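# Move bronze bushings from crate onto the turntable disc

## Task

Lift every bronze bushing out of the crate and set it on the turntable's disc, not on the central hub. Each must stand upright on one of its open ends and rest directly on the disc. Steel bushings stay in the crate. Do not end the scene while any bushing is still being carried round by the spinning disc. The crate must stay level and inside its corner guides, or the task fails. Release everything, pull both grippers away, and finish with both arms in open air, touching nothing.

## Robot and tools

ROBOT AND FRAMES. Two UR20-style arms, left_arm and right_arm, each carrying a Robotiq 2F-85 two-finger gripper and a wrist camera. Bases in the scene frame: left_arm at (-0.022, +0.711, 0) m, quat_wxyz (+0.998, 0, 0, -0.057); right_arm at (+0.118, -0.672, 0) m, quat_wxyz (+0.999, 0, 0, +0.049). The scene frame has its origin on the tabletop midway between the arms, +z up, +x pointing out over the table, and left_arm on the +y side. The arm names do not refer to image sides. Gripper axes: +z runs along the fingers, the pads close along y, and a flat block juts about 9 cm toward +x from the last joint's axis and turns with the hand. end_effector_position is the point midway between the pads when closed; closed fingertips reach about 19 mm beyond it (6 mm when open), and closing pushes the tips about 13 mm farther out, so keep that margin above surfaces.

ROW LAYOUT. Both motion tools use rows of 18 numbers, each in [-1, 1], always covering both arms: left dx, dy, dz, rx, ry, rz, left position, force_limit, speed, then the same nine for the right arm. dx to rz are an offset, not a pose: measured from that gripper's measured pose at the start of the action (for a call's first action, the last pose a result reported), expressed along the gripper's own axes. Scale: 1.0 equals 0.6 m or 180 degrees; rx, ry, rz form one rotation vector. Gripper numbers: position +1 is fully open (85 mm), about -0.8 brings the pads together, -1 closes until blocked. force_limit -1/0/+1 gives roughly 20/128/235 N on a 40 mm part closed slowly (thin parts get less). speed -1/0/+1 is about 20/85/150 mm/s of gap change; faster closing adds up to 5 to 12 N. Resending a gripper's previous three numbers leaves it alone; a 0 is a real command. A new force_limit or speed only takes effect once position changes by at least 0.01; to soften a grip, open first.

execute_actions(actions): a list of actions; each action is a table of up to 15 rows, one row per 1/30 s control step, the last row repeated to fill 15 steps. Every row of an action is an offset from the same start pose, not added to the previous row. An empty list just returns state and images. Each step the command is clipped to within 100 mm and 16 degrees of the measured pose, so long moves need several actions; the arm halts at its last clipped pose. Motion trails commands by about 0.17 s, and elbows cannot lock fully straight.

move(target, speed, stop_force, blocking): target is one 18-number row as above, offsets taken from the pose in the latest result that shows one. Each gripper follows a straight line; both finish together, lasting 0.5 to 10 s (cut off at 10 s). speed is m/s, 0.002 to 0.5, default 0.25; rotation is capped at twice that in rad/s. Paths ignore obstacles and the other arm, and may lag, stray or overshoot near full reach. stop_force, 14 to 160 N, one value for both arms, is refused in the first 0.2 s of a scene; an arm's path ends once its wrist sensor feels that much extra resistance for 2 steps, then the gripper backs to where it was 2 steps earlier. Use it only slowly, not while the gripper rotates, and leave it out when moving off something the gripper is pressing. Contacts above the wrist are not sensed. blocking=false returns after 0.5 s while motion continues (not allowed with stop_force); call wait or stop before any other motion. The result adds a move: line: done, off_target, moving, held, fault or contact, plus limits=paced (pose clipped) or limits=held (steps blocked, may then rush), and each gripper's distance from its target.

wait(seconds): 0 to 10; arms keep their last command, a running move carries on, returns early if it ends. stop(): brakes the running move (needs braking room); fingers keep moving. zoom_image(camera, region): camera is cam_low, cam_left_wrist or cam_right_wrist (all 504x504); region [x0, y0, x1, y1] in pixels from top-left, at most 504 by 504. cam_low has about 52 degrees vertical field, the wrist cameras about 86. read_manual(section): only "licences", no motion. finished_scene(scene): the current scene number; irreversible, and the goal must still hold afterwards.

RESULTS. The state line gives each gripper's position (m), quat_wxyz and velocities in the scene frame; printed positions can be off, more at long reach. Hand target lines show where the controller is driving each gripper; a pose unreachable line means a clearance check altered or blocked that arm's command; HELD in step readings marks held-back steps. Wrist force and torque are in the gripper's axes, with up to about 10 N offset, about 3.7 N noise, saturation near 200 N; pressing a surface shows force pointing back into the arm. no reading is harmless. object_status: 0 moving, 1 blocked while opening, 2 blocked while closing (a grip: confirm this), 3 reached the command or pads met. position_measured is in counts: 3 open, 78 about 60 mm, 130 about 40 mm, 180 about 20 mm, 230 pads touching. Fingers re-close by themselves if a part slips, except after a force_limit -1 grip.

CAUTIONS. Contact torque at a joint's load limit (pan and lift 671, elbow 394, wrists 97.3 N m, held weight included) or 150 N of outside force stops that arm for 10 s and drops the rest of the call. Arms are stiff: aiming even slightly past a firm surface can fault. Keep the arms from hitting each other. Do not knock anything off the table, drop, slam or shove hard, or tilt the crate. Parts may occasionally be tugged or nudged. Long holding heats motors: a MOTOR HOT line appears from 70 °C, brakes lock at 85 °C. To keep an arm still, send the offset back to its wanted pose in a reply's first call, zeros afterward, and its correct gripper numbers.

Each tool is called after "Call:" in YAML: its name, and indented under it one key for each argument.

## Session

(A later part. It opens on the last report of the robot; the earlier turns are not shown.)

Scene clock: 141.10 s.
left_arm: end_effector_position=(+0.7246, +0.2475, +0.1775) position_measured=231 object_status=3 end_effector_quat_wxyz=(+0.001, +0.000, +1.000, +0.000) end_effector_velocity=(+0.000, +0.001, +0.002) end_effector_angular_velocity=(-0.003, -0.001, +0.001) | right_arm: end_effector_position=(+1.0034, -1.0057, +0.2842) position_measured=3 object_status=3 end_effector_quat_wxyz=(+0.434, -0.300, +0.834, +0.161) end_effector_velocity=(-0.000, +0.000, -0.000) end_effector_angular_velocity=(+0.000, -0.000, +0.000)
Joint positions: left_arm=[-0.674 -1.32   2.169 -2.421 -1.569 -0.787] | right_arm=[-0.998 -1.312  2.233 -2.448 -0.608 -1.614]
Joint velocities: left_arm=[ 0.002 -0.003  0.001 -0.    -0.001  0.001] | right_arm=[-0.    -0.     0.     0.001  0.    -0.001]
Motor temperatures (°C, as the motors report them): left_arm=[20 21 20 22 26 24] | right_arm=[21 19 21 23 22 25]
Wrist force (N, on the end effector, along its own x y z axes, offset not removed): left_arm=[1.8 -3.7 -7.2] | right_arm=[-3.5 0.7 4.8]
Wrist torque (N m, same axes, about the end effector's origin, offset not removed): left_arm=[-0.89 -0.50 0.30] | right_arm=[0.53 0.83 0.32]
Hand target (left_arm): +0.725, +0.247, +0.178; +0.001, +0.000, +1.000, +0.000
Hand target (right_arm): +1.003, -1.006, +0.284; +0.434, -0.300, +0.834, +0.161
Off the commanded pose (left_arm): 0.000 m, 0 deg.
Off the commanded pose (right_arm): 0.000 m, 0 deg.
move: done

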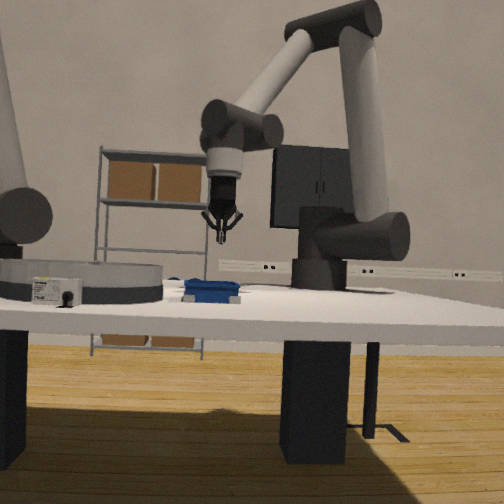

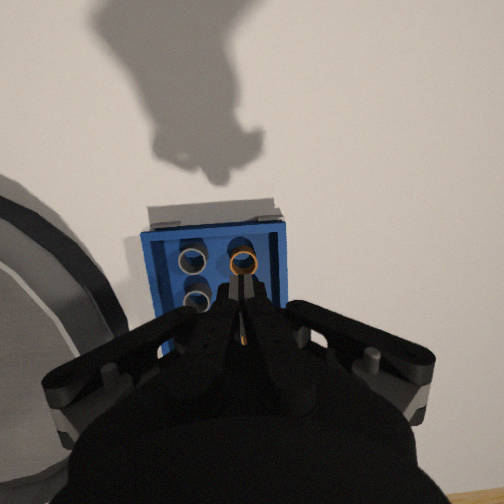

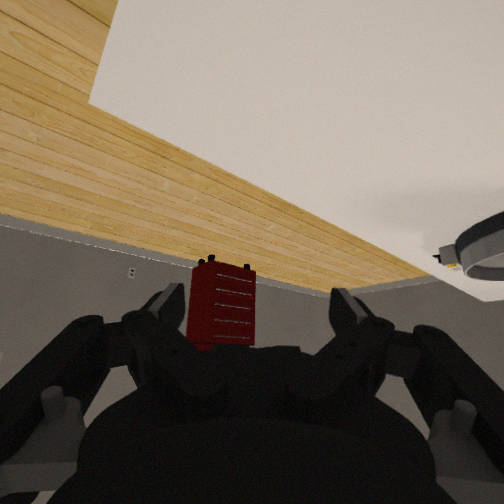

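Call:
move:
  target: [0.021,0.0185,0.127,0,0,0,0.07,0,0, 0,0,0,0,0,0,1,0,0]
  speed: 0.15

Call:
zoom_image:
  camera: "cam_left_wrist"
  region: [120, 200, 370, 400]

Scene clock: 167.93 s.
left_arm: end_effector_position=(+0.7123, +0.2585, +0.1015) position_measured=121 object_status=3 end_effector_quat_wxyz=(+0.001, +0.000, +1.000, +0.000) end_effector_velocity=(-0.000, -0.000, -0.003) end_effector_angular_velocity=(+0.001, -0.000, -0.001) | right_arm: end_effector_position=(+1.0034, -1.0057, +0.2842) position_measured=3 object_status=3 end_effector_quat_wxyz=(+0.434, -0.300, +0.834, +0.161) end_effector_velocity=(+0.000, +0.000, +0.000) end_effector_angular_velocity=(-0.001, -0.001, +0.001)
Joint positions: left_arm=[-0.675 -1.249  2.229 -2.553 -1.569 -0.788] | right_arm=[-0.998 -1.312  2.233 -2.448 -0.608 -1.614]
Joint velocities: left_arm=[-0.001  0.003  0.001 -0.004  0.001  0.   ] | right_arm=[ 0.    -0.    -0.    -0.     0.    -0.001]
Motor temperatures (°C, as the motors report them): left_arm=[20 21 21 22 26 24] | right_arm=[21 19 21 23 22 25]
Wrist force (N, on the end effector, along its own x y z axes, offset not removed): left_arm=[0.4 5.4 -5.6] | right_arm=[-7.1 1.4 5.8]
Wrist torque (N m, same axes, about the end effector's origin, offset not removed): left_arm=[0.65 -0.21 -0.03] | right_arm=[0.73 1.69 0.21]
Hand target (left_arm): +0.712, +0.259, +0.101; +0.001, +0.000, +1.000, +0.000
Hand target (right_arm): +1.003, -1.006, +0.284; +0.434, -0.300, +0.834, +0.161
Off the commanded pose (left_arm): 0.000 m, 0 deg.
Off the commanded pose (right_arm): 0.000 m, 0 deg.
move: done

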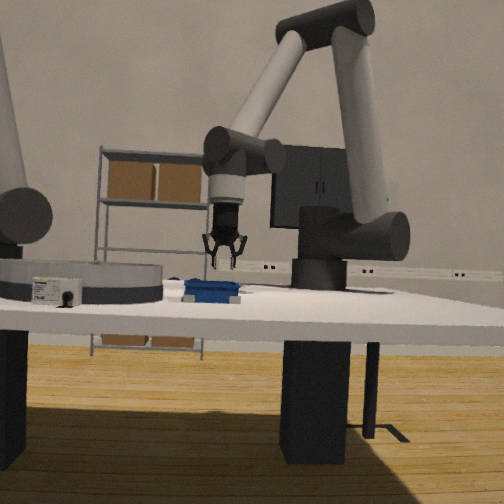

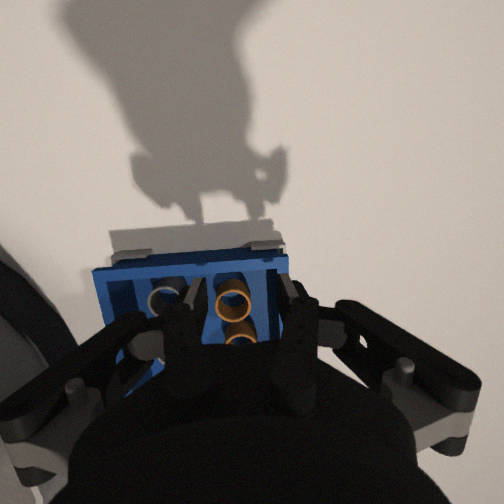

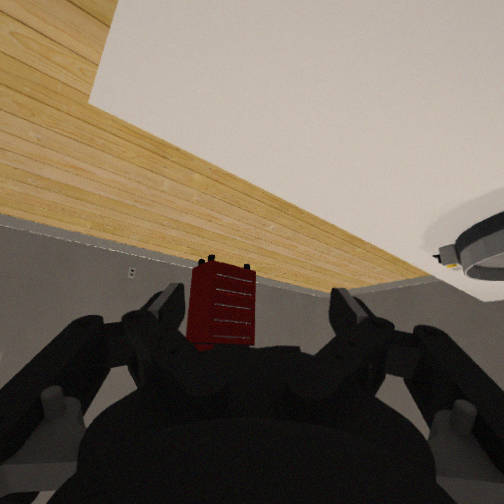

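Region (120, 200, 370, 400) of cam_left_wrist's 504x504 image, scaled by 2.016, with more detail than that image has; it fills the top 403 rows of this view, and the rest is white.

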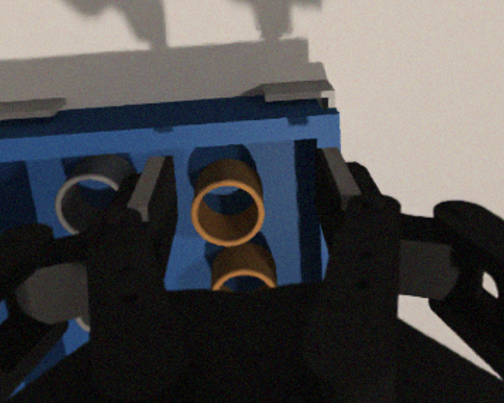

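Call:
execute_actions:
  actions: []

Scene clock: 189.77 s.
left_arm: end_effector_position=(+0.7123, +0.2585, +0.1013) position_measured=121 object_status=3 end_effector_quat_wxyz=(+0.001, +0.000, +1.000, +0.000) end_effector_velocity=(-0.001, -0.001, -0.000) end_effector_angular_velocity=(-0.000, +0.000, -0.001) | right_arm: end_effector_position=(+1.0034, -1.0057, +0.2842) position_measured=3 object_status=3 end_effector_quat_wxyz=(+0.434, -0.300, +0.834, +0.161) end_effector_velocity=(-0.001, -0.002, +0.000) end_effector_angular_velocity=(+0.000, +0.000, -0.002)
Joint positions: left_arm=[-0.675 -1.249  2.229 -2.553 -1.569 -0.788] | right_arm=[-0.998 -1.312  2.233 -2.448 -0.608 -1.614]
Joint velocities: left_arm=[-0.001  0.     0.    -0.    -0.001 -0.   ] | right_arm=[-0.002 -0.     0.    -0.     0.     0.   ]
Motor temperatures (°C, as the motors report them): left_arm=[20 21 21 22 26 24] | right_arm=[21 19 21 23 22 25]
Wrist force (N, on the end effector, along its own x y z axes, offset not removed): left_arm=[-1.9 2.8 -4.4] | right_arm=[-2.3 4.1 4.6]
Wrist torque (N m, same axes, about the end effector's origin, offset not removed): left_arm=[0.21 0.24 0.14] | right_arm=[1.18 0.66 0.18]
Hand target (left_arm): +0.712, +0.259, +0.101; +0.001, +0.000, +1.000, +0.000
Hand target (right_arm): +1.003, -1.006, +0.284; +0.434, -0.300, +0.834, +0.161
Off the commanded pose (left_arm): 0.000 m, 0 deg.
Off the commanded pose (right_arm): 0.000 m, 0 deg.

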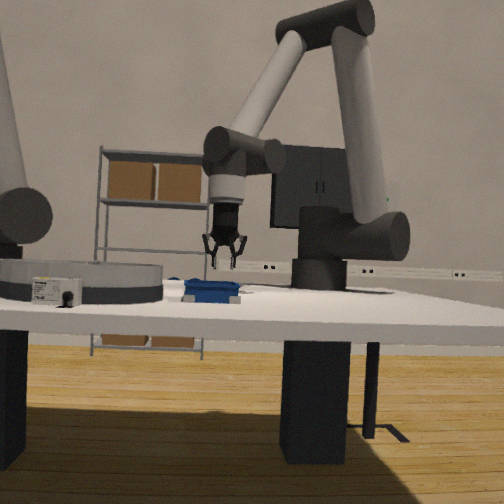

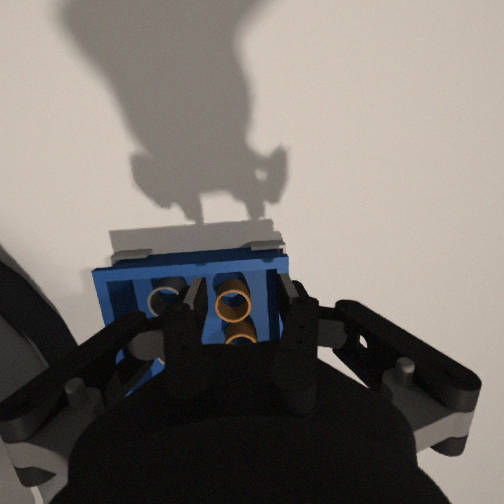

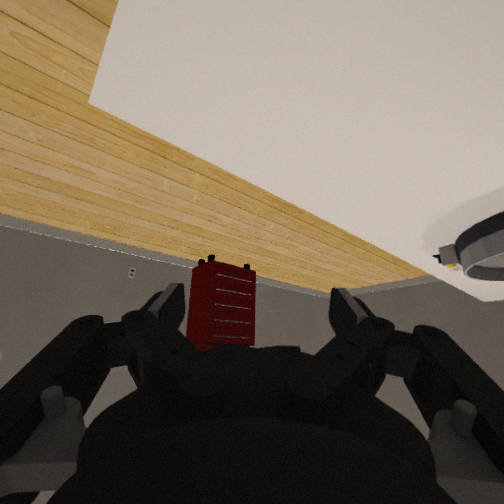

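Call:
zoom_image:
  camera: "cam_left_wrist"
  region: [90, 220, 330, 380]

Region (90, 220, 330, 380) of cam_left_wrist's 504x504 image, scaled by 2.100, with more detail than that image has.

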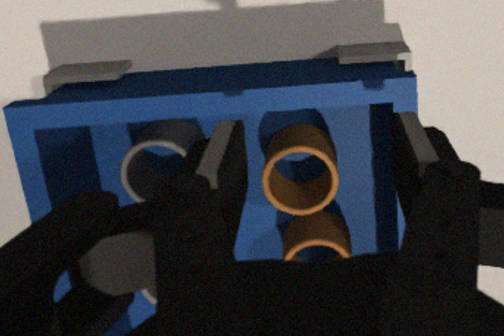

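Call:
move:
  target: [-0.033,-0.0135,0,-0.06,0,0,0.07,-0.6,-0.7,0,0,0,0,0,0,1,0,0]
  speed: 0.1

Call:
move:
  target: [0,-0.0092,0.049,0,0,0,0.07,-0.6,-0.7,0,0,0,0,0,0,1,0,0]
  speed: 0.02
  stop_force: 14

Scene clock: 237.33 s.
left_arm: end_effector_position=(+0.7320, +0.2505, +0.1015) position_measured=121 object_status=3 end_effector_quat_wxyz=(+0.001, +0.000, +0.996, +0.094) end_effector_velocity=(+0.001, -0.000, -0.002) end_effector_angular_velocity=(+0.011, +0.002, +0.001) | right_arm: end_effector_position=(+1.0034, -1.0057, +0.2842) position_measured=3 object_status=3 end_effector_quat_wxyz=(+0.434, -0.300, +0.834, +0.161) end_effector_velocity=(+0.001, +0.001, +0.000) end_effector_angular_velocity=(-0.001, -0.001, +0.002)
Joint positions: left_arm=[-0.717 -1.218  2.14  -2.355 -1.442 -0.839] | right_arm=[-0.998 -1.312  2.233 -2.448 -0.608 -1.614]
Joint velocities: left_arm=[-0.002  0.004 -0.005  0.011  0.005 -0.003] | right_arm=[ 0.001  0.    -0.    -0.001 -0.    -0.001]
Motor temperatures (°C, as the motors report them): left_arm=[20 21 21 22 26 24] | right_arm=[21 19 21 23 22 25]
Wrist force (N, on the end effector, along its own x y z axes, offset not removed): left_arm=[1.7 3.9 -2.7] | right_arm=[-3.6 2.6 7.1]
Wrist torque (N m, same axes, about the end effector's origin, offset not removed): left_arm=[0.09 -0.45 0.23] | right_arm=[0.89 0.93 0.16]
Hand target (left_arm): +0.732, +0.250, +0.102; +0.001, +0.000, +0.996, +0.094
Hand target (right_arm): +1.003, -1.006, +0.284; +0.434, -0.300, +0.834, +0.161
Off the commanded pose (left_arm): 0.000 m, 0 deg.
Off the commanded pose (right_arm): 0.000 m, 0 deg.
move: done

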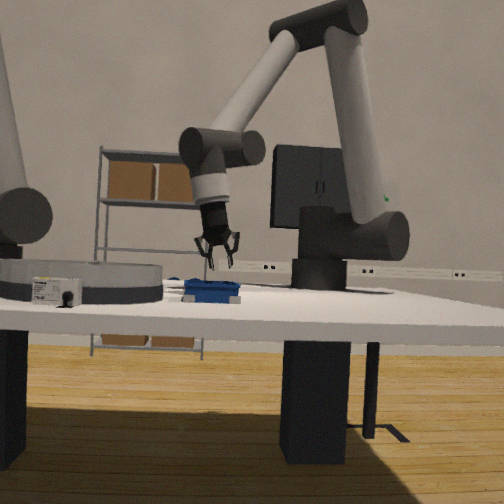

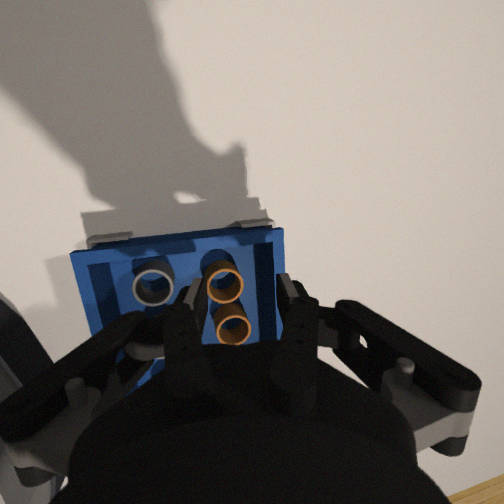

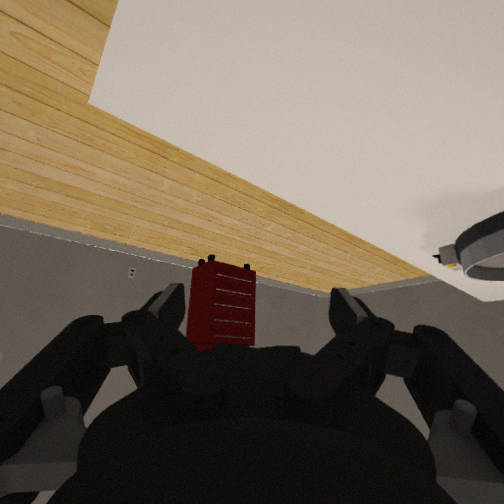

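Scene clock: 239.13 s.
left_arm: end_effector_position=(+0.7321, +0.2505, +0.0718) position_measured=121 object_status=3 end_effector_quat_wxyz=(+0.001, +0.000, +0.996, +0.094) end_effector_velocity=(+0.002, +0.000, -0.001) end_effector_angular_velocity=(-0.001, -0.002, +0.001) | right_arm: end_effector_position=(+1.0034, -1.0057, +0.2842) position_measured=3 object_status=3 end_effector_quat_wxyz=(+0.434, -0.300, +0.834, +0.161) end_effector_velocity=(-0.000, -0.002, +0.000) end_effector_angular_velocity=(-0.003, -0.002, -0.001)
Joint positions: left_arm=[-0.717 -1.185  2.152 -2.4   -1.442 -0.839] | right_arm=[-0.998 -1.312  2.233 -2.448 -0.608 -1.614]
Joint velocities: left_arm=[ 0.002  0.002 -0.001 -0.002  0.001  0.   ] | right_arm=[-0.002 -0.     0.    -0.002 -0.    -0.001]
Motor temperatures (°C, as the motors report them): left_arm=[20 21 21 22 26 24] | right_arm=[21 19 21 23 22 25]
Wrist force (N, on the end effector, along its own x y z axes, offset not removed): left_arm=[-2.5 6.0 -7.5] | right_arm=[-2.4 4.5 8.3]
Wrist torque (N m, same axes, about the end effector's origin, offset not removed): left_arm=[0.85 0.20 -0.01] | right_arm=[1.34 0.78 0.21]
Hand target (left_arm): +0.732, +0.251, +0.072; +0.001, +0.000, +0.996, +0.094
Hand target (right_arm): +1.003, -1.006, +0.284; +0.434, -0.300, +0.834, +0.161
Off the commanded pose (left_arm): 0.000 m, 0 deg.
Off the commanded pose (right_arm): 0.000 m, 0 deg.
move: done

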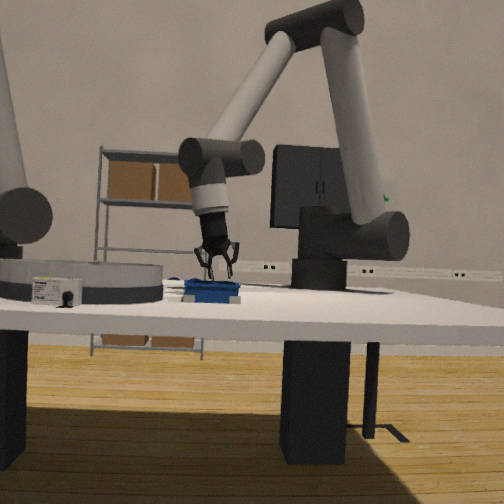

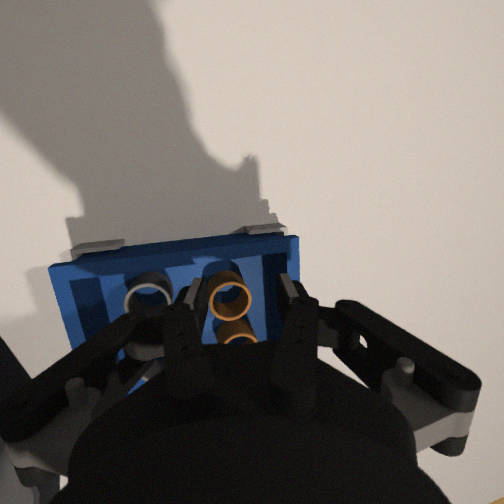

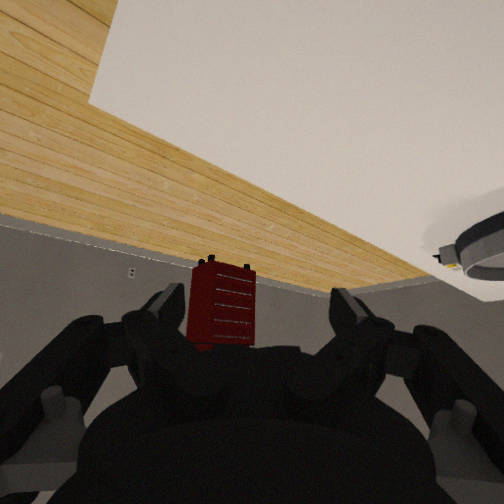

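Call:
move:
  target: [-0.014,0,0,0,0,0,0.07,-0.6,-0.7,0,0,0,0,0,0,1,0,0]
  speed: 0.02

Call:
move:
  target: [0,-0.0128,0.0687,0,0,0,0.07,-0.6,-0.7,0,0,0,0,0,0,1,0,0]
  speed: 0.012
  stop_force: 14

Scene clock: 255.40 s.
left_arm: end_effector_position=(+0.7404, +0.2505, +0.0718) position_measured=121 object_status=3 end_effector_quat_wxyz=(+0.001, +0.000, +0.996, +0.094) end_effector_velocity=(+0.001, -0.000, +0.000) end_effector_angular_velocity=(+0.000, -0.000, -0.001) | right_arm: end_effector_position=(+1.0034, -1.0057, +0.2842) position_measured=3 object_status=3 end_effector_quat_wxyz=(+0.434, -0.300, +0.834, +0.161) end_effector_velocity=(-0.000, -0.000, +0.000) end_effector_angular_velocity=(-0.001, -0.001, +0.001)
Joint positions: left_arm=[-0.71  -1.179  2.142 -2.397 -1.441 -0.832] | right_arm=[-0.998 -1.312  2.233 -2.448 -0.608 -1.614]
Joint velocities: left_arm=[ 0.     0.001 -0.002  0.001  0.     0.001] | right_arm=[-0.    -0.    -0.     0.    -0.    -0.002]
Motor temperatures (°C, as the motors report them): left_arm=[20 21 21 22 26 24] | right_arm=[21 19 21 23 22 25]
Wrist force (N, on the end effector, along its own x y z axes, offset not removed): left_arm=[-2.3 7.9 -7.2] | right_arm=[-2.1 2.6 6.9]
Wrist torque (N m, same axes, about the end effector's origin, offset not removed): left_arm=[1.13 0.16 0.10] | right_arm=[0.93 0.67 0.10]
Hand target (left_arm): +0.741, +0.251, +0.072; +0.001, +0.000, +0.996, +0.094
Hand target (right_arm): +1.003, -1.006, +0.284; +0.434, -0.300, +0.834, +0.161
Off the commanded pose (left_arm): 0.000 m, 0 deg.
Off the commanded pose (right_arm): 0.000 m, 0 deg.
move: done

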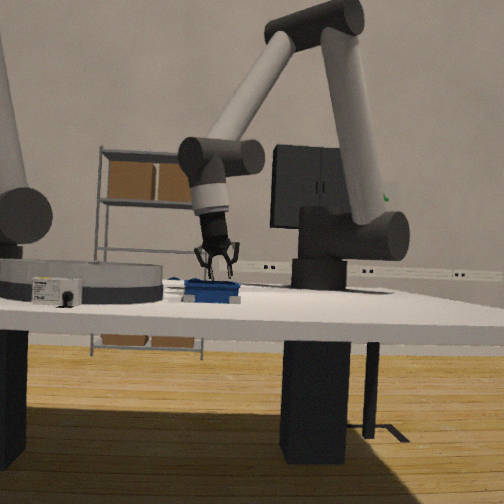

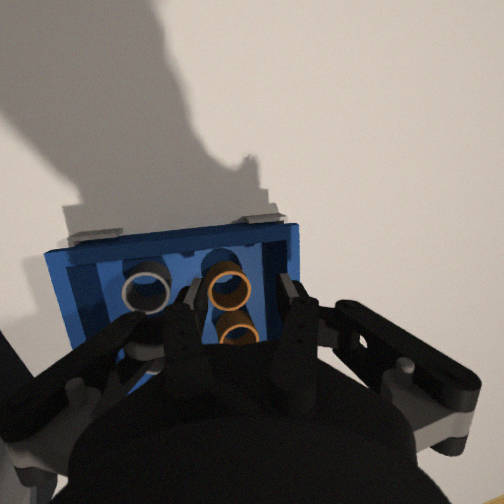

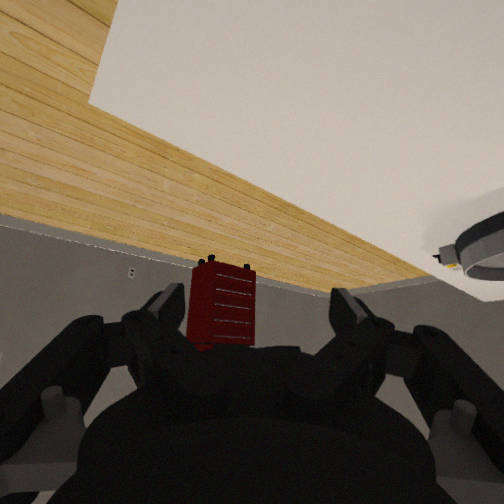

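Scene clock: 259.10 s.
left_arm: end_effector_position=(+0.7405, +0.2507, +0.0301) position_measured=121 object_status=3 end_effector_quat_wxyz=(+0.001, +0.000, +0.996, +0.094) end_effector_velocity=(+0.001, +0.000, -0.002) end_effector_angular_velocity=(+0.001, -0.000, +0.000) | right_arm: end_effector_position=(+1.0034, -1.0057, +0.2842) position_measured=3 object_status=3 end_effector_quat_wxyz=(+0.434, -0.300, +0.834, +0.161) end_effector_velocity=(-0.000, -0.000, -0.000) end_effector_angular_velocity=(+0.001, +0.001, -0.000)
Joint positions: left_arm=[-0.71  -1.131  2.156 -2.459 -1.441 -0.832] | right_arm=[-0.998 -1.312  2.233 -2.448 -0.608 -1.614]
Joint velocities: left_arm=[ 0.001  0.003  0.    -0.003  0.001  0.   ] | right_arm=[-0.    -0.     0.     0.001  0.    -0.   ]
Motor temperatures (°C, as the motors report them): left_arm=[20 21 21 22 26 24] | right_arm=[21 19 21 23 22 25]
Wrist force (N, on the end effector, along its own x y z axes, offset not removed): left_arm=[-2.4 5.2 -10.7] | right_arm=[-3.4 -1.4 4.3]
Wrist torque (N m, same axes, about the end effector's origin, offset not removed): left_arm=[0.79 0.35 -0.02] | right_arm=[0.19 0.96 0.21]
Hand target (left_arm): +0.741, +0.251, +0.030; +0.001, +0.000, +0.996, +0.094
Hand target (right_arm): +1.003, -1.006, +0.284; +0.434, -0.300, +0.834, +0.161
Off the commanded pose (left_arm): 0.000 m, 0 deg.
Off the commanded pose (right_arm): 0.000 m, 0 deg.
move: done

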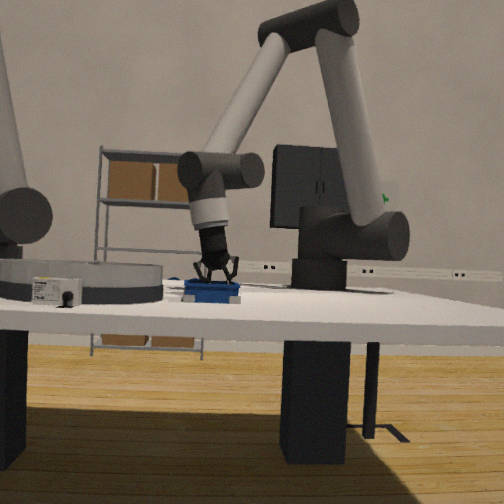

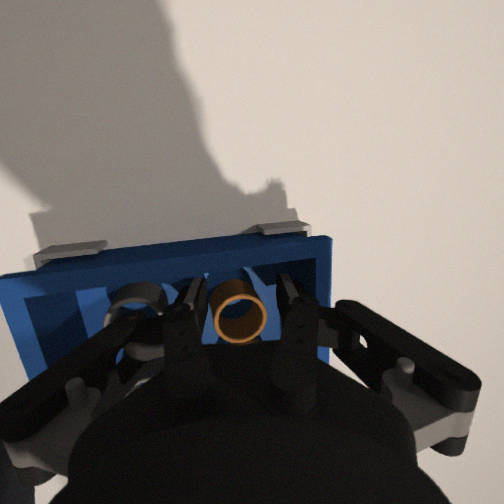

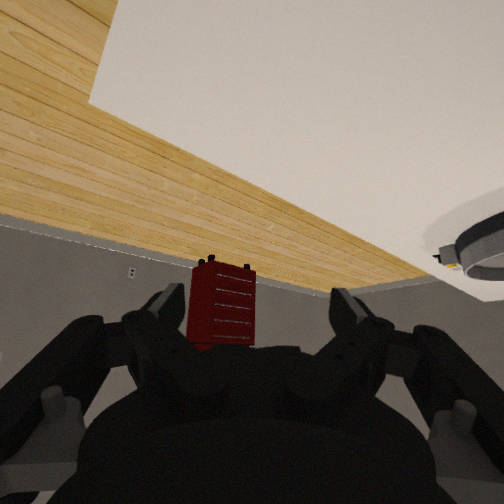

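Looks centred. Close.

Call:
execute_actions:
  actions:
    - [[0,0,0,0,0,0,-1,-0.6,-0.7,0,0,0,0,0,0,1,0,0]]
    - [[0,0,0,0,0,0,-1,-0.6,-0.7,0,0,0,0,0,0,1,0,0]]
    - [[0,0,0,0,0,0,-1,-0.6,-0.7,0,0,0,0,0,0,1,0,0]]

Scene clock: 264.60 s.
left_arm: end_effector_position=(+0.7405, +0.2507, +0.0300) position_measured=156 object_status=2 end_effector_quat_wxyz=(+0.001, +0.000, +0.996, +0.094) end_effector_velocity=(-0.000, -0.000, +0.001) end_effector_angular_velocity=(-0.001, +0.000, +0.000) | right_arm: end_effector_position=(+1.0034, -1.0057, +0.2842) position_measured=3 object_status=3 end_effector_quat_wxyz=(+0.434, -0.300, +0.834, +0.161) end_effector_velocity=(-0.000, +0.000, -0.000) end_effector_angular_velocity=(+0.001, +0.001, -0.000)
Joint positions: left_arm=[-0.71  -1.131  2.156 -2.459 -1.441 -0.832] | right_arm=[-0.998 -1.312  2.233 -2.448 -0.608 -1.614]
Joint velocities: left_arm=[ 0.    -0.001  0.     0.    -0.001  0.   ] | right_arm=[0.    0.    0.    0.001 0.    0.   ]
Motor temperatures (°C, as the motors report them): left_arm=[20 21 21 22 26 24] | right_arm=[21 19 21 23 22 25]
Wrist force (N, on the end effector, along its own x y z axes, offset not removed): left_arm=[-0.8 8.7 -13.0] | right_arm=[-5.1 1.1 5.3]
Wrist torque (N m, same axes, about the end effector's origin, offset not removed): left_arm=[1.20 0.23 -0.01] | right_arm=[0.65 1.18 0.15]
Hand target (left_arm): +0.740, +0.251, +0.030; +0.001, +0.000, +0.996, +0.094
Hand target (right_arm): +1.003, -1.006, +0.284; +0.434, -0.300, +0.834, +0.161
Off the commanded pose (left_arm): 0.000 m, 0 deg.
Off the commanded pose (right_arm): 0.000 m, 0 deg.
Step readings (end_effector_position; steps 1 to 15: 1st action; 16 to 30: 2nd action; 31 to 45: 3rd action):
0: left_arm (+0.7405, +0.2507, +0.0299) | right_arm (+1.0034, -1.0057, +0.2842)
1: left_arm (+0.7405, +0.2507, +0.0299) | right_arm (+1.0034, -1.0057, +0.2842)
2: left_arm (+0.7405, +0.2507, +0.0299) | right_arm (+1.0034, -1.0057, +0.2842)
4: left_arm (+0.7405, +0.2507, +0.0299) | right_arm (+1.0034, -1.0057, +0.2842)
8: left_arm (+0.7405, +0.2507, +0.0299) | right_arm (+1.0034, -1.0057, +0.2842)
15: left_arm (+0.7405, +0.2507, +0.0300) | right_arm (+1.0034, -1.0057, +0.2842)
16: left_arm (+0.7405, +0.2507, +0.0300) | right_arm (+1.0034, -1.0057, +0.2842)
17: left_arm (+0.7405, +0.2507, +0.0300) | right_arm (+1.0034, -1.0057, +0.2842)
19: left_arm (+0.7405, +0.2507, +0.0300) | right_arm (+1.0034, -1.0057, +0.2842)
23: left_arm (+0.7405, +0.2507, +0.0300) | right_arm (+1.0034, -1.0057, +0.2842)
30: left_arm (+0.7405, +0.2507, +0.0300) | right_arm (+1.0034, -1.0057, +0.2842)
31: left_arm (+0.7405, +0.2507, +0.0300) | right_arm (+1.0034, -1.0057, +0.2842)
32: left_arm (+0.7405, +0.2507, +0.0300) | right_arm (+1.0034, -1.0057, +0.2842)
34: left_arm (+0.7405, +0.2507, +0.0300) | right_arm (+1.0034, -1.0057, +0.2842)
38: left_arm (+0.7405, +0.2507, +0.0300) | right_arm (+1.0034, -1.0057, +0.2842)
45: end_effector_position above

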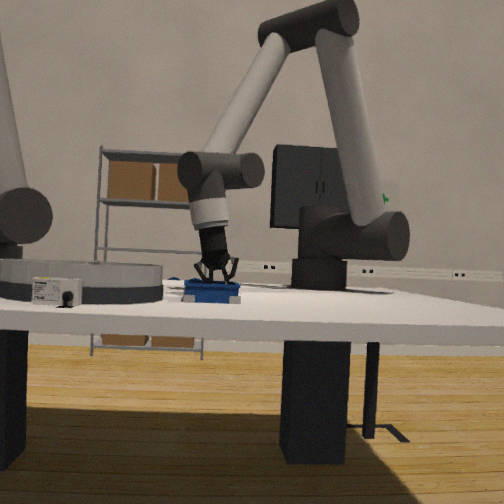

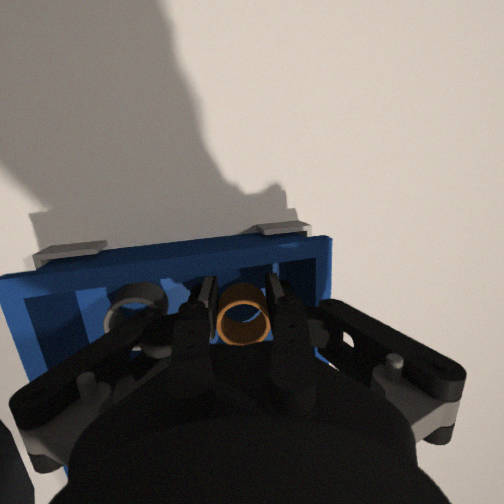

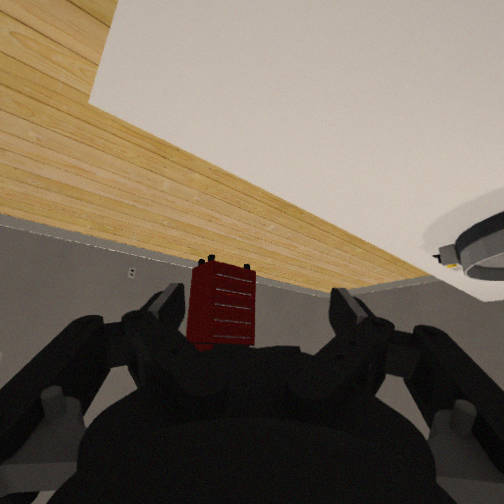

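Call:
move:
  target: [0,0.0214,-0.1148,0,0,0,-1,-0.6,-0.7,0,0,0,0,0,0,1,0,0]
  speed: 0.06

Call:
move:
  target: [-0.13,-0.727,-0.282,0.06,0,0,-1,-0.6,-0.7,0,0,0,0,0,0,1,0,0]
  speed: 0.25

Scene clock: 271.70 s.
left_arm: end_effector_position=(+0.7402, +0.2505, +0.0998) position_measured=156 object_status=2 end_effector_quat_wxyz=(+0.001, +0.000, +0.996, +0.094) end_effector_velocity=(+0.000, -0.001, +0.002) end_effector_angular_velocity=(-0.001, +0.000, +0.000) | right_arm: end_effector_position=(+1.0034, -1.0057, +0.2842) position_measured=3 object_status=3 end_effector_quat_wxyz=(+0.434, -0.300, +0.834, +0.161) end_effector_velocity=(-0.000, -0.000, -0.000) end_effector_angular_velocity=(-0.001, -0.001, +0.001)
Joint positions: left_arm=[-0.71  -1.21   2.131 -2.355 -1.441 -0.832] | right_arm=[-0.998 -1.312  2.233 -2.448 -0.608 -1.614]
Joint velocities: left_arm=[-0.    -0.002 -0.001  0.003 -0.001 -0.   ] | right_arm=[-0.001 -0.    -0.     0.001 -0.    -0.002]
Motor temperatures (°C, as the motors report them): left_arm=[20 21 21 22 26 24] | right_arm=[21 19 21 23 22 25]
Wrist force (N, on the end effector, along its own x y z axes, offset not removed): left_arm=[1.5 3.7 -3.5] | right_arm=[-3.1 2.7 8.3]
Wrist torque (N m, same axes, about the end effector's origin, offset not removed): left_arm=[0.32 -0.51 0.05] | right_arm=[0.91 0.81 0.24]
Hand target (left_arm): +0.740, +0.251, +0.100; +0.001, +0.000, +0.996, +0.094
Hand target (right_arm): +1.003, -1.006, +0.284; +0.434, -0.300, +0.834, +0.161
Off the commanded pose (left_arm): 0.000 m, 0 deg.
Off the commanded pose (right_arm): 0.000 m, 0 deg.
move: done

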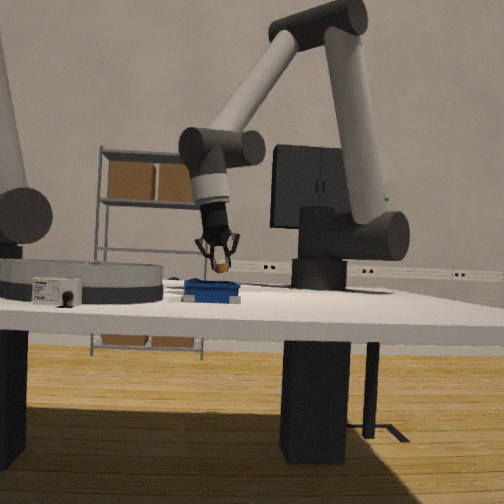

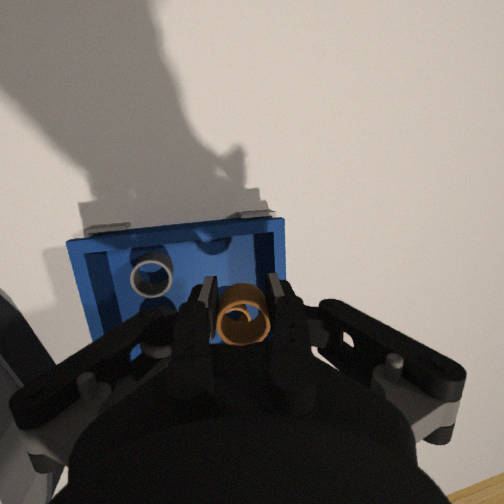

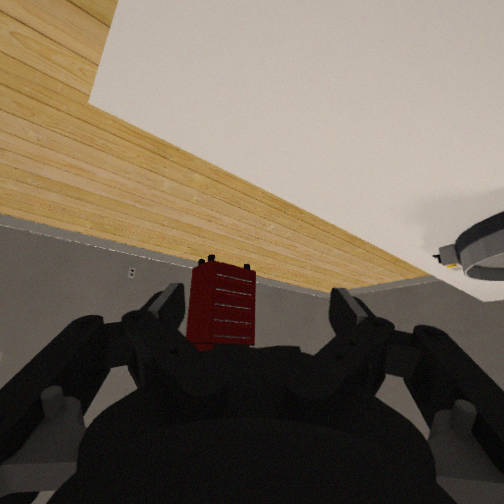

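Scene clock: 274.17 s.
left_arm: end_effector_position=(+0.8183, -0.2093, +0.1853) position_measured=156 object_status=2 end_effector_quat_wxyz=(+0.002, +0.000, +1.000, +0.000) end_effector_velocity=(+0.000, -0.002, +0.001) end_effector_angular_velocity=(-0.001, -0.000, -0.000) | right_arm: end_effector_position=(+1.0034, -1.0057, +0.2842) position_measured=3 object_status=3 end_effector_quat_wxyz=(+0.434, -0.300, +0.834, +0.161) end_effector_velocity=(+0.000, +0.001, +0.000) end_effector_angular_velocity=(-0.000, +0.000, +0.001)
Joint positions: left_arm=[-0.88  -0.986  1.604 -2.191 -1.568 -0.993] | right_arm=[-0.998 -1.312  2.233 -2.448 -0.608 -1.614]
Joint velocities: left_arm=[-0.001  0.001 -0.003  0.001 -0.    -0.   ] | right_arm=[ 0.001 -0.     0.    -0.    -0.     0.001]
Motor temperatures (°C, as the motors report them): left_arm=[20 21 21 22 26 24] | right_arm=[21 19 21 23 22 25]
Wrist force (N, on the end effector, along its own x y z axes, offset not removed): left_arm=[0.6 5.1 -6.6] | right_arm=[-3.9 2.4 6.0]
Wrist torque (N m, same axes, about the end effector's origin, offset not removed): left_arm=[0.66 -0.40 0.26] | right_arm=[0.88 0.98 0.21]
Hand target (left_arm): +0.818, -0.209, +0.185; +0.002, +0.000, +1.000, -0.000
Hand target (right_arm): +1.003, -1.006, +0.284; +0.434, -0.300, +0.834, +0.161
Off the commanded pose (left_arm): 0.001 m, 0 deg.
Off the commanded pose (right_arm): 0.000 m, 0 deg.
move: done

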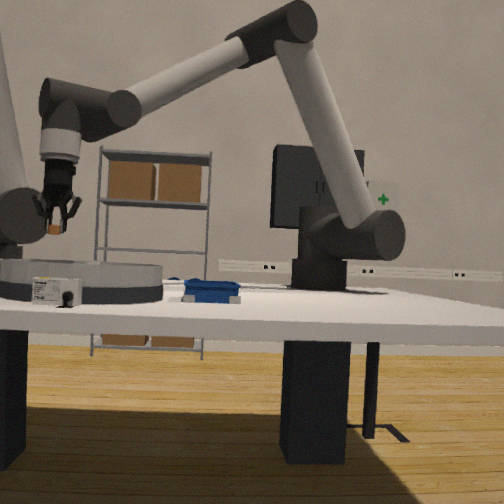

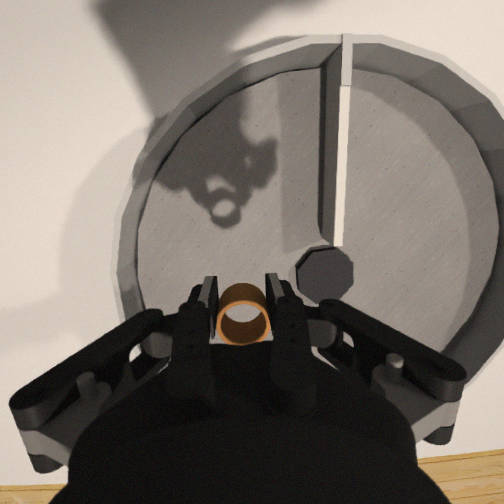

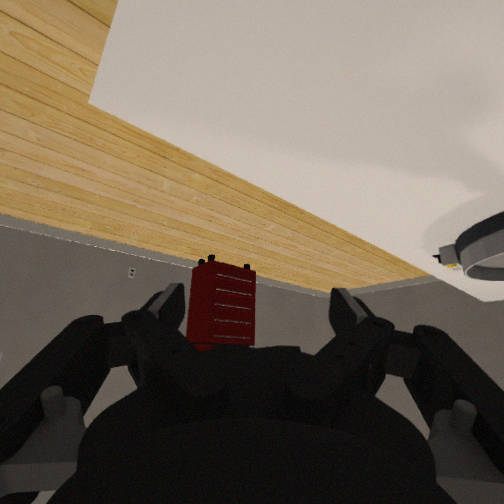

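Call:
move:
  target: [0,0,0.135,0,0,0,-1,-0.6,-0.7,0,0,0,0,0,0,1,0,0]
  speed: 0.15

Call:
move:
  target: [0,0,0.07,0,0,0,-1,-0.6,-0.7,0,0,0,0,0,0,1,0,0]
  speed: 0.01
  stop_force: 14

Call:
execute_actions:
  actions:
    - [[0,0,0,0,0,0,0.1,-0.6,0,0,0,0,0,0,0,1,0,0]]

Scene clock: 284.40 s.
left_arm: end_effector_position=(+0.8186, -0.2095, +0.1045) position_measured=156 object_status=2 end_effector_quat_wxyz=(+0.002, +0.000, +1.000, -0.000) end_effector_velocity=(+0.002, +0.001, -0.000) end_effector_angular_velocity=(-0.001, -0.001, +0.002) | right_arm: end_effector_position=(+1.0034, -1.0057, +0.2842) position_measured=3 object_status=3 end_effector_quat_wxyz=(+0.434, -0.300, +0.834, +0.161) end_effector_velocity=(-0.000, -0.001, +0.000) end_effector_angular_velocity=(-0.001, -0.001, -0.000)
Joint positions: left_arm=[-0.88  -0.928  1.636 -2.281 -1.568 -0.993] | right_arm=[-0.998 -1.312  2.233 -2.448 -0.608 -1.614]
Joint velocities: left_arm=[ 0.001  0.     0.001 -0.002  0.    -0.   ] | right_arm=[-0.    -0.     0.    -0.001  0.    -0.   ]
Motor temperatures (°C, as the motors report them): left_arm=[20 21 21 22 26 24] | right_arm=[21 19 21 23 22 25]
Wrist force (N, on the end effector, along its own x y z axes, offset not removed): left_arm=[0.3 0.6 -6.8] | right_arm=[-3.2 4.7 7.9]
Wrist torque (N m, same axes, about the end effector's origin, offset not removed): left_arm=[-0.14 -0.08 0.08] | right_arm=[1.33 0.84 0.37]
Hand target (left_arm): +0.819, -0.209, +0.104; +0.002, +0.000, +1.000, +0.000
Hand target (right_arm): +1.003, -1.006, +0.284; +0.434, -0.300, +0.834, +0.161
Off the commanded pose (left_arm): 0.000 m, 0 deg.
Off the commanded pose (right_arm): 0.000 m, 0 deg.
move: done

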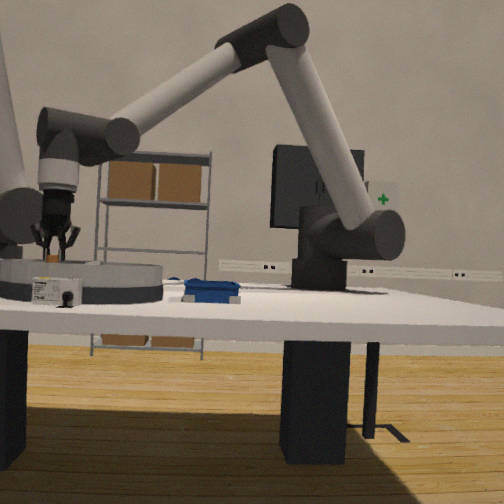

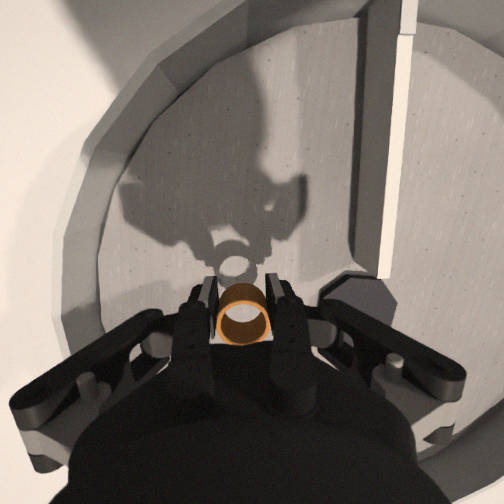

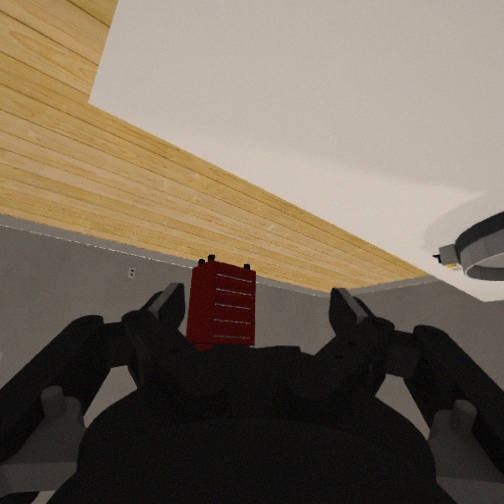

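Scene clock: 288.43 s.
left_arm: end_effector_position=(+0.8187, -0.2094, +0.0718) position_measured=231 object_status=0 end_effector_quat_wxyz=(+0.002, +0.000, +1.000, +0.000) end_effector_velocity=(+0.001, -0.000, +0.001) end_effector_angular_velocity=(-0.001, -0.001, +0.000) | right_arm: end_effector_position=(+1.0034, -1.0057, +0.2842) position_measured=3 object_status=3 end_effector_quat_wxyz=(+0.434, -0.300, +0.834, +0.161) end_effector_velocity=(-0.000, -0.000, -0.000) end_effector_angular_velocity=(+0.000, +0.001, -0.001)
Joint positions: left_arm=[-0.88  -0.902  1.647 -2.317 -1.568 -0.993] | right_arm=[-0.998 -1.312  2.233 -2.448 -0.608 -1.614]
Joint velocities: left_arm=[ 0.    -0.001 -0.     0.     0.001 -0.   ] | right_arm=[-0.  0.  0. -0. -0.  0.]
Motor temperatures (°C, as the motors report them): left_arm=[20 21 21 22 26 24] | right_arm=[21 19 21 23 22 25]
Wrist force (N, on the end effector, along its own x y z axes, offset not removed): left_arm=[3.7 8.7 -24.1] | right_arm=[-3.7 0.7 6.7]
Wrist torque (N m, same axes, about the end effector's origin, offset not removed): left_arm=[0.98 -0.17 0.15] | right_arm=[0.56 0.86 0.23]
Hand target (left_arm): +0.819, -0.210, +0.072; +0.002, +0.000, +1.000, +0.000
Hand target (right_arm): +1.003, -1.006, +0.284; +0.434, -0.300, +0.834, +0.161
Off the commanded pose (left_arm): 0.009 m, 0 deg.
Off the commanded pose (right_arm): 0.000 m, 0 deg.
move: contact (left_arm)

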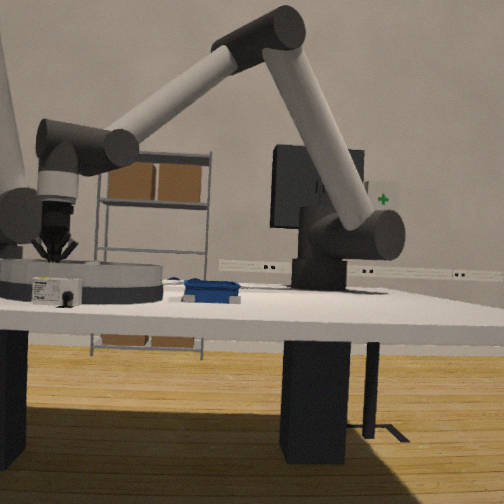

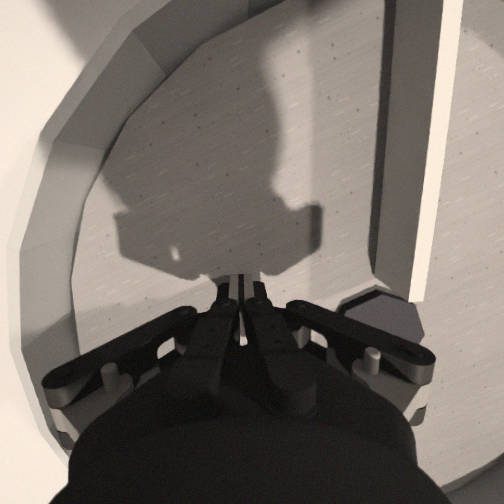

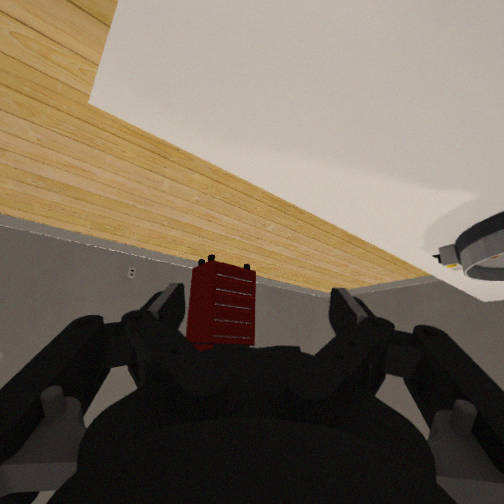

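Scene clock: 288.93 s.
left_arm: end_effector_position=(+0.8187, -0.2094, +0.0718) position_measured=141 object_status=0 end_effector_quat_wxyz=(+0.002, +0.000, +1.000, +0.000) end_effector_velocity=(-0.000, +0.000, +0.000) end_effector_angular_velocity=(-0.000, +0.000, -0.000) | right_arm: end_effector_position=(+1.0034, -1.0057, +0.2842) position_measured=3 object_status=3 end_effector_quat_wxyz=(+0.434, -0.300, +0.834, +0.161) end_effector_velocity=(+0.000, -0.000, -0.000) end_effector_angular_velocity=(-0.002, -0.002, +0.001)
Joint positions: left_arm=[-0.88  -0.902  1.647 -2.317 -1.568 -0.993] | right_arm=[-0.998 -1.312  2.233 -2.448 -0.608 -1.614]
Joint velocities: left_arm=[ 0.    -0.001  0.001  0.    -0.     0.   ] | right_arm=[-0.     0.     0.    -0.001  0.    -0.002]
Motor temperatures (°C, as the motors report them): left_arm=[20 21 21 22 26 24] | right_arm=[21 19 21 23 22 25]
Wrist force (N, on the end effector, along its own x y z axes, offset not removed): left_arm=[-1.0 7.6 -7.3] | right_arm=[-5.3 3.0 8.3]
Wrist torque (N m, same axes, about the end effector's origin, offset not removed): left_arm=[1.01 0.06 0.15] | right_arm=[0.84 1.23 0.18]
Hand target (left_arm): +0.819, -0.209, +0.072; +0.002, +0.000, +1.000, +0.000
Hand target (right_arm): +1.003, -1.006, +0.284; +0.434, -0.300, +0.834, +0.161
Off the commanded pose (left_arm): 0.000 m, 0 deg.
Off the commanded pose (right_arm): 0.000 m, 0 deg.
Step readings (end_effector_position):
0: left_arm (+0.8187, -0.2094, +0.0718) | right_arm (+1.0034, -1.0057, +0.2842)
1: left_arm (+0.8187, -0.2094, +0.0718) | right_arm (+1.0034, -1.0057, +0.2842)
2: left_arm (+0.8187, -0.2094, +0.0718) | right_arm (+1.0034, -1.0057, +0.2842)
4: left_arm (+0.8187, -0.2095, +0.0718) | right_arm (+1.0034, -1.0057, +0.2842)
8: left_arm (+0.8187, -0.2095, +0.0719) | right_arm (+1.0034, -1.0057, +0.2842)
15: end_effector_position above

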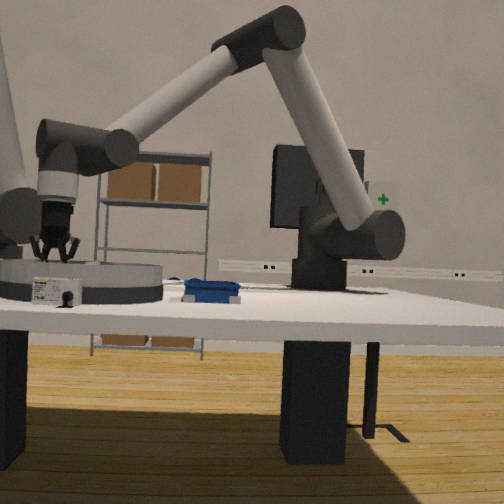

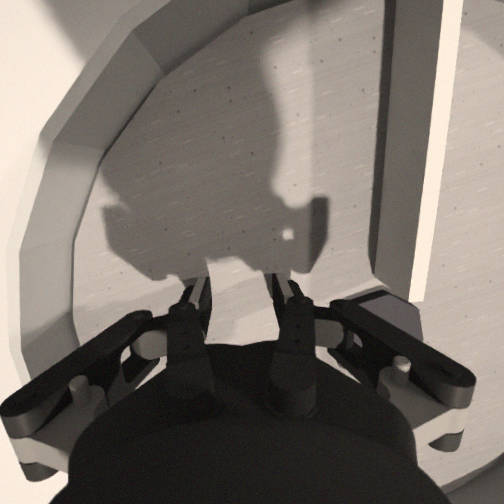

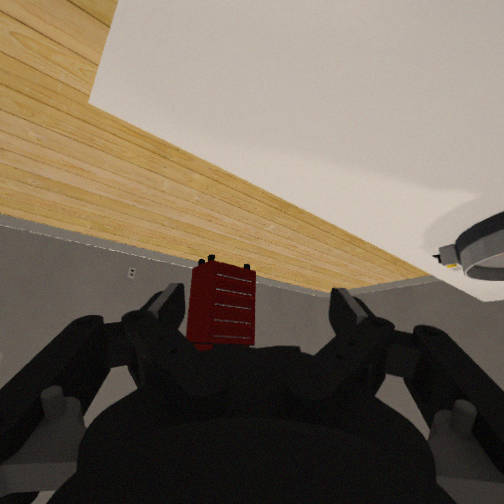

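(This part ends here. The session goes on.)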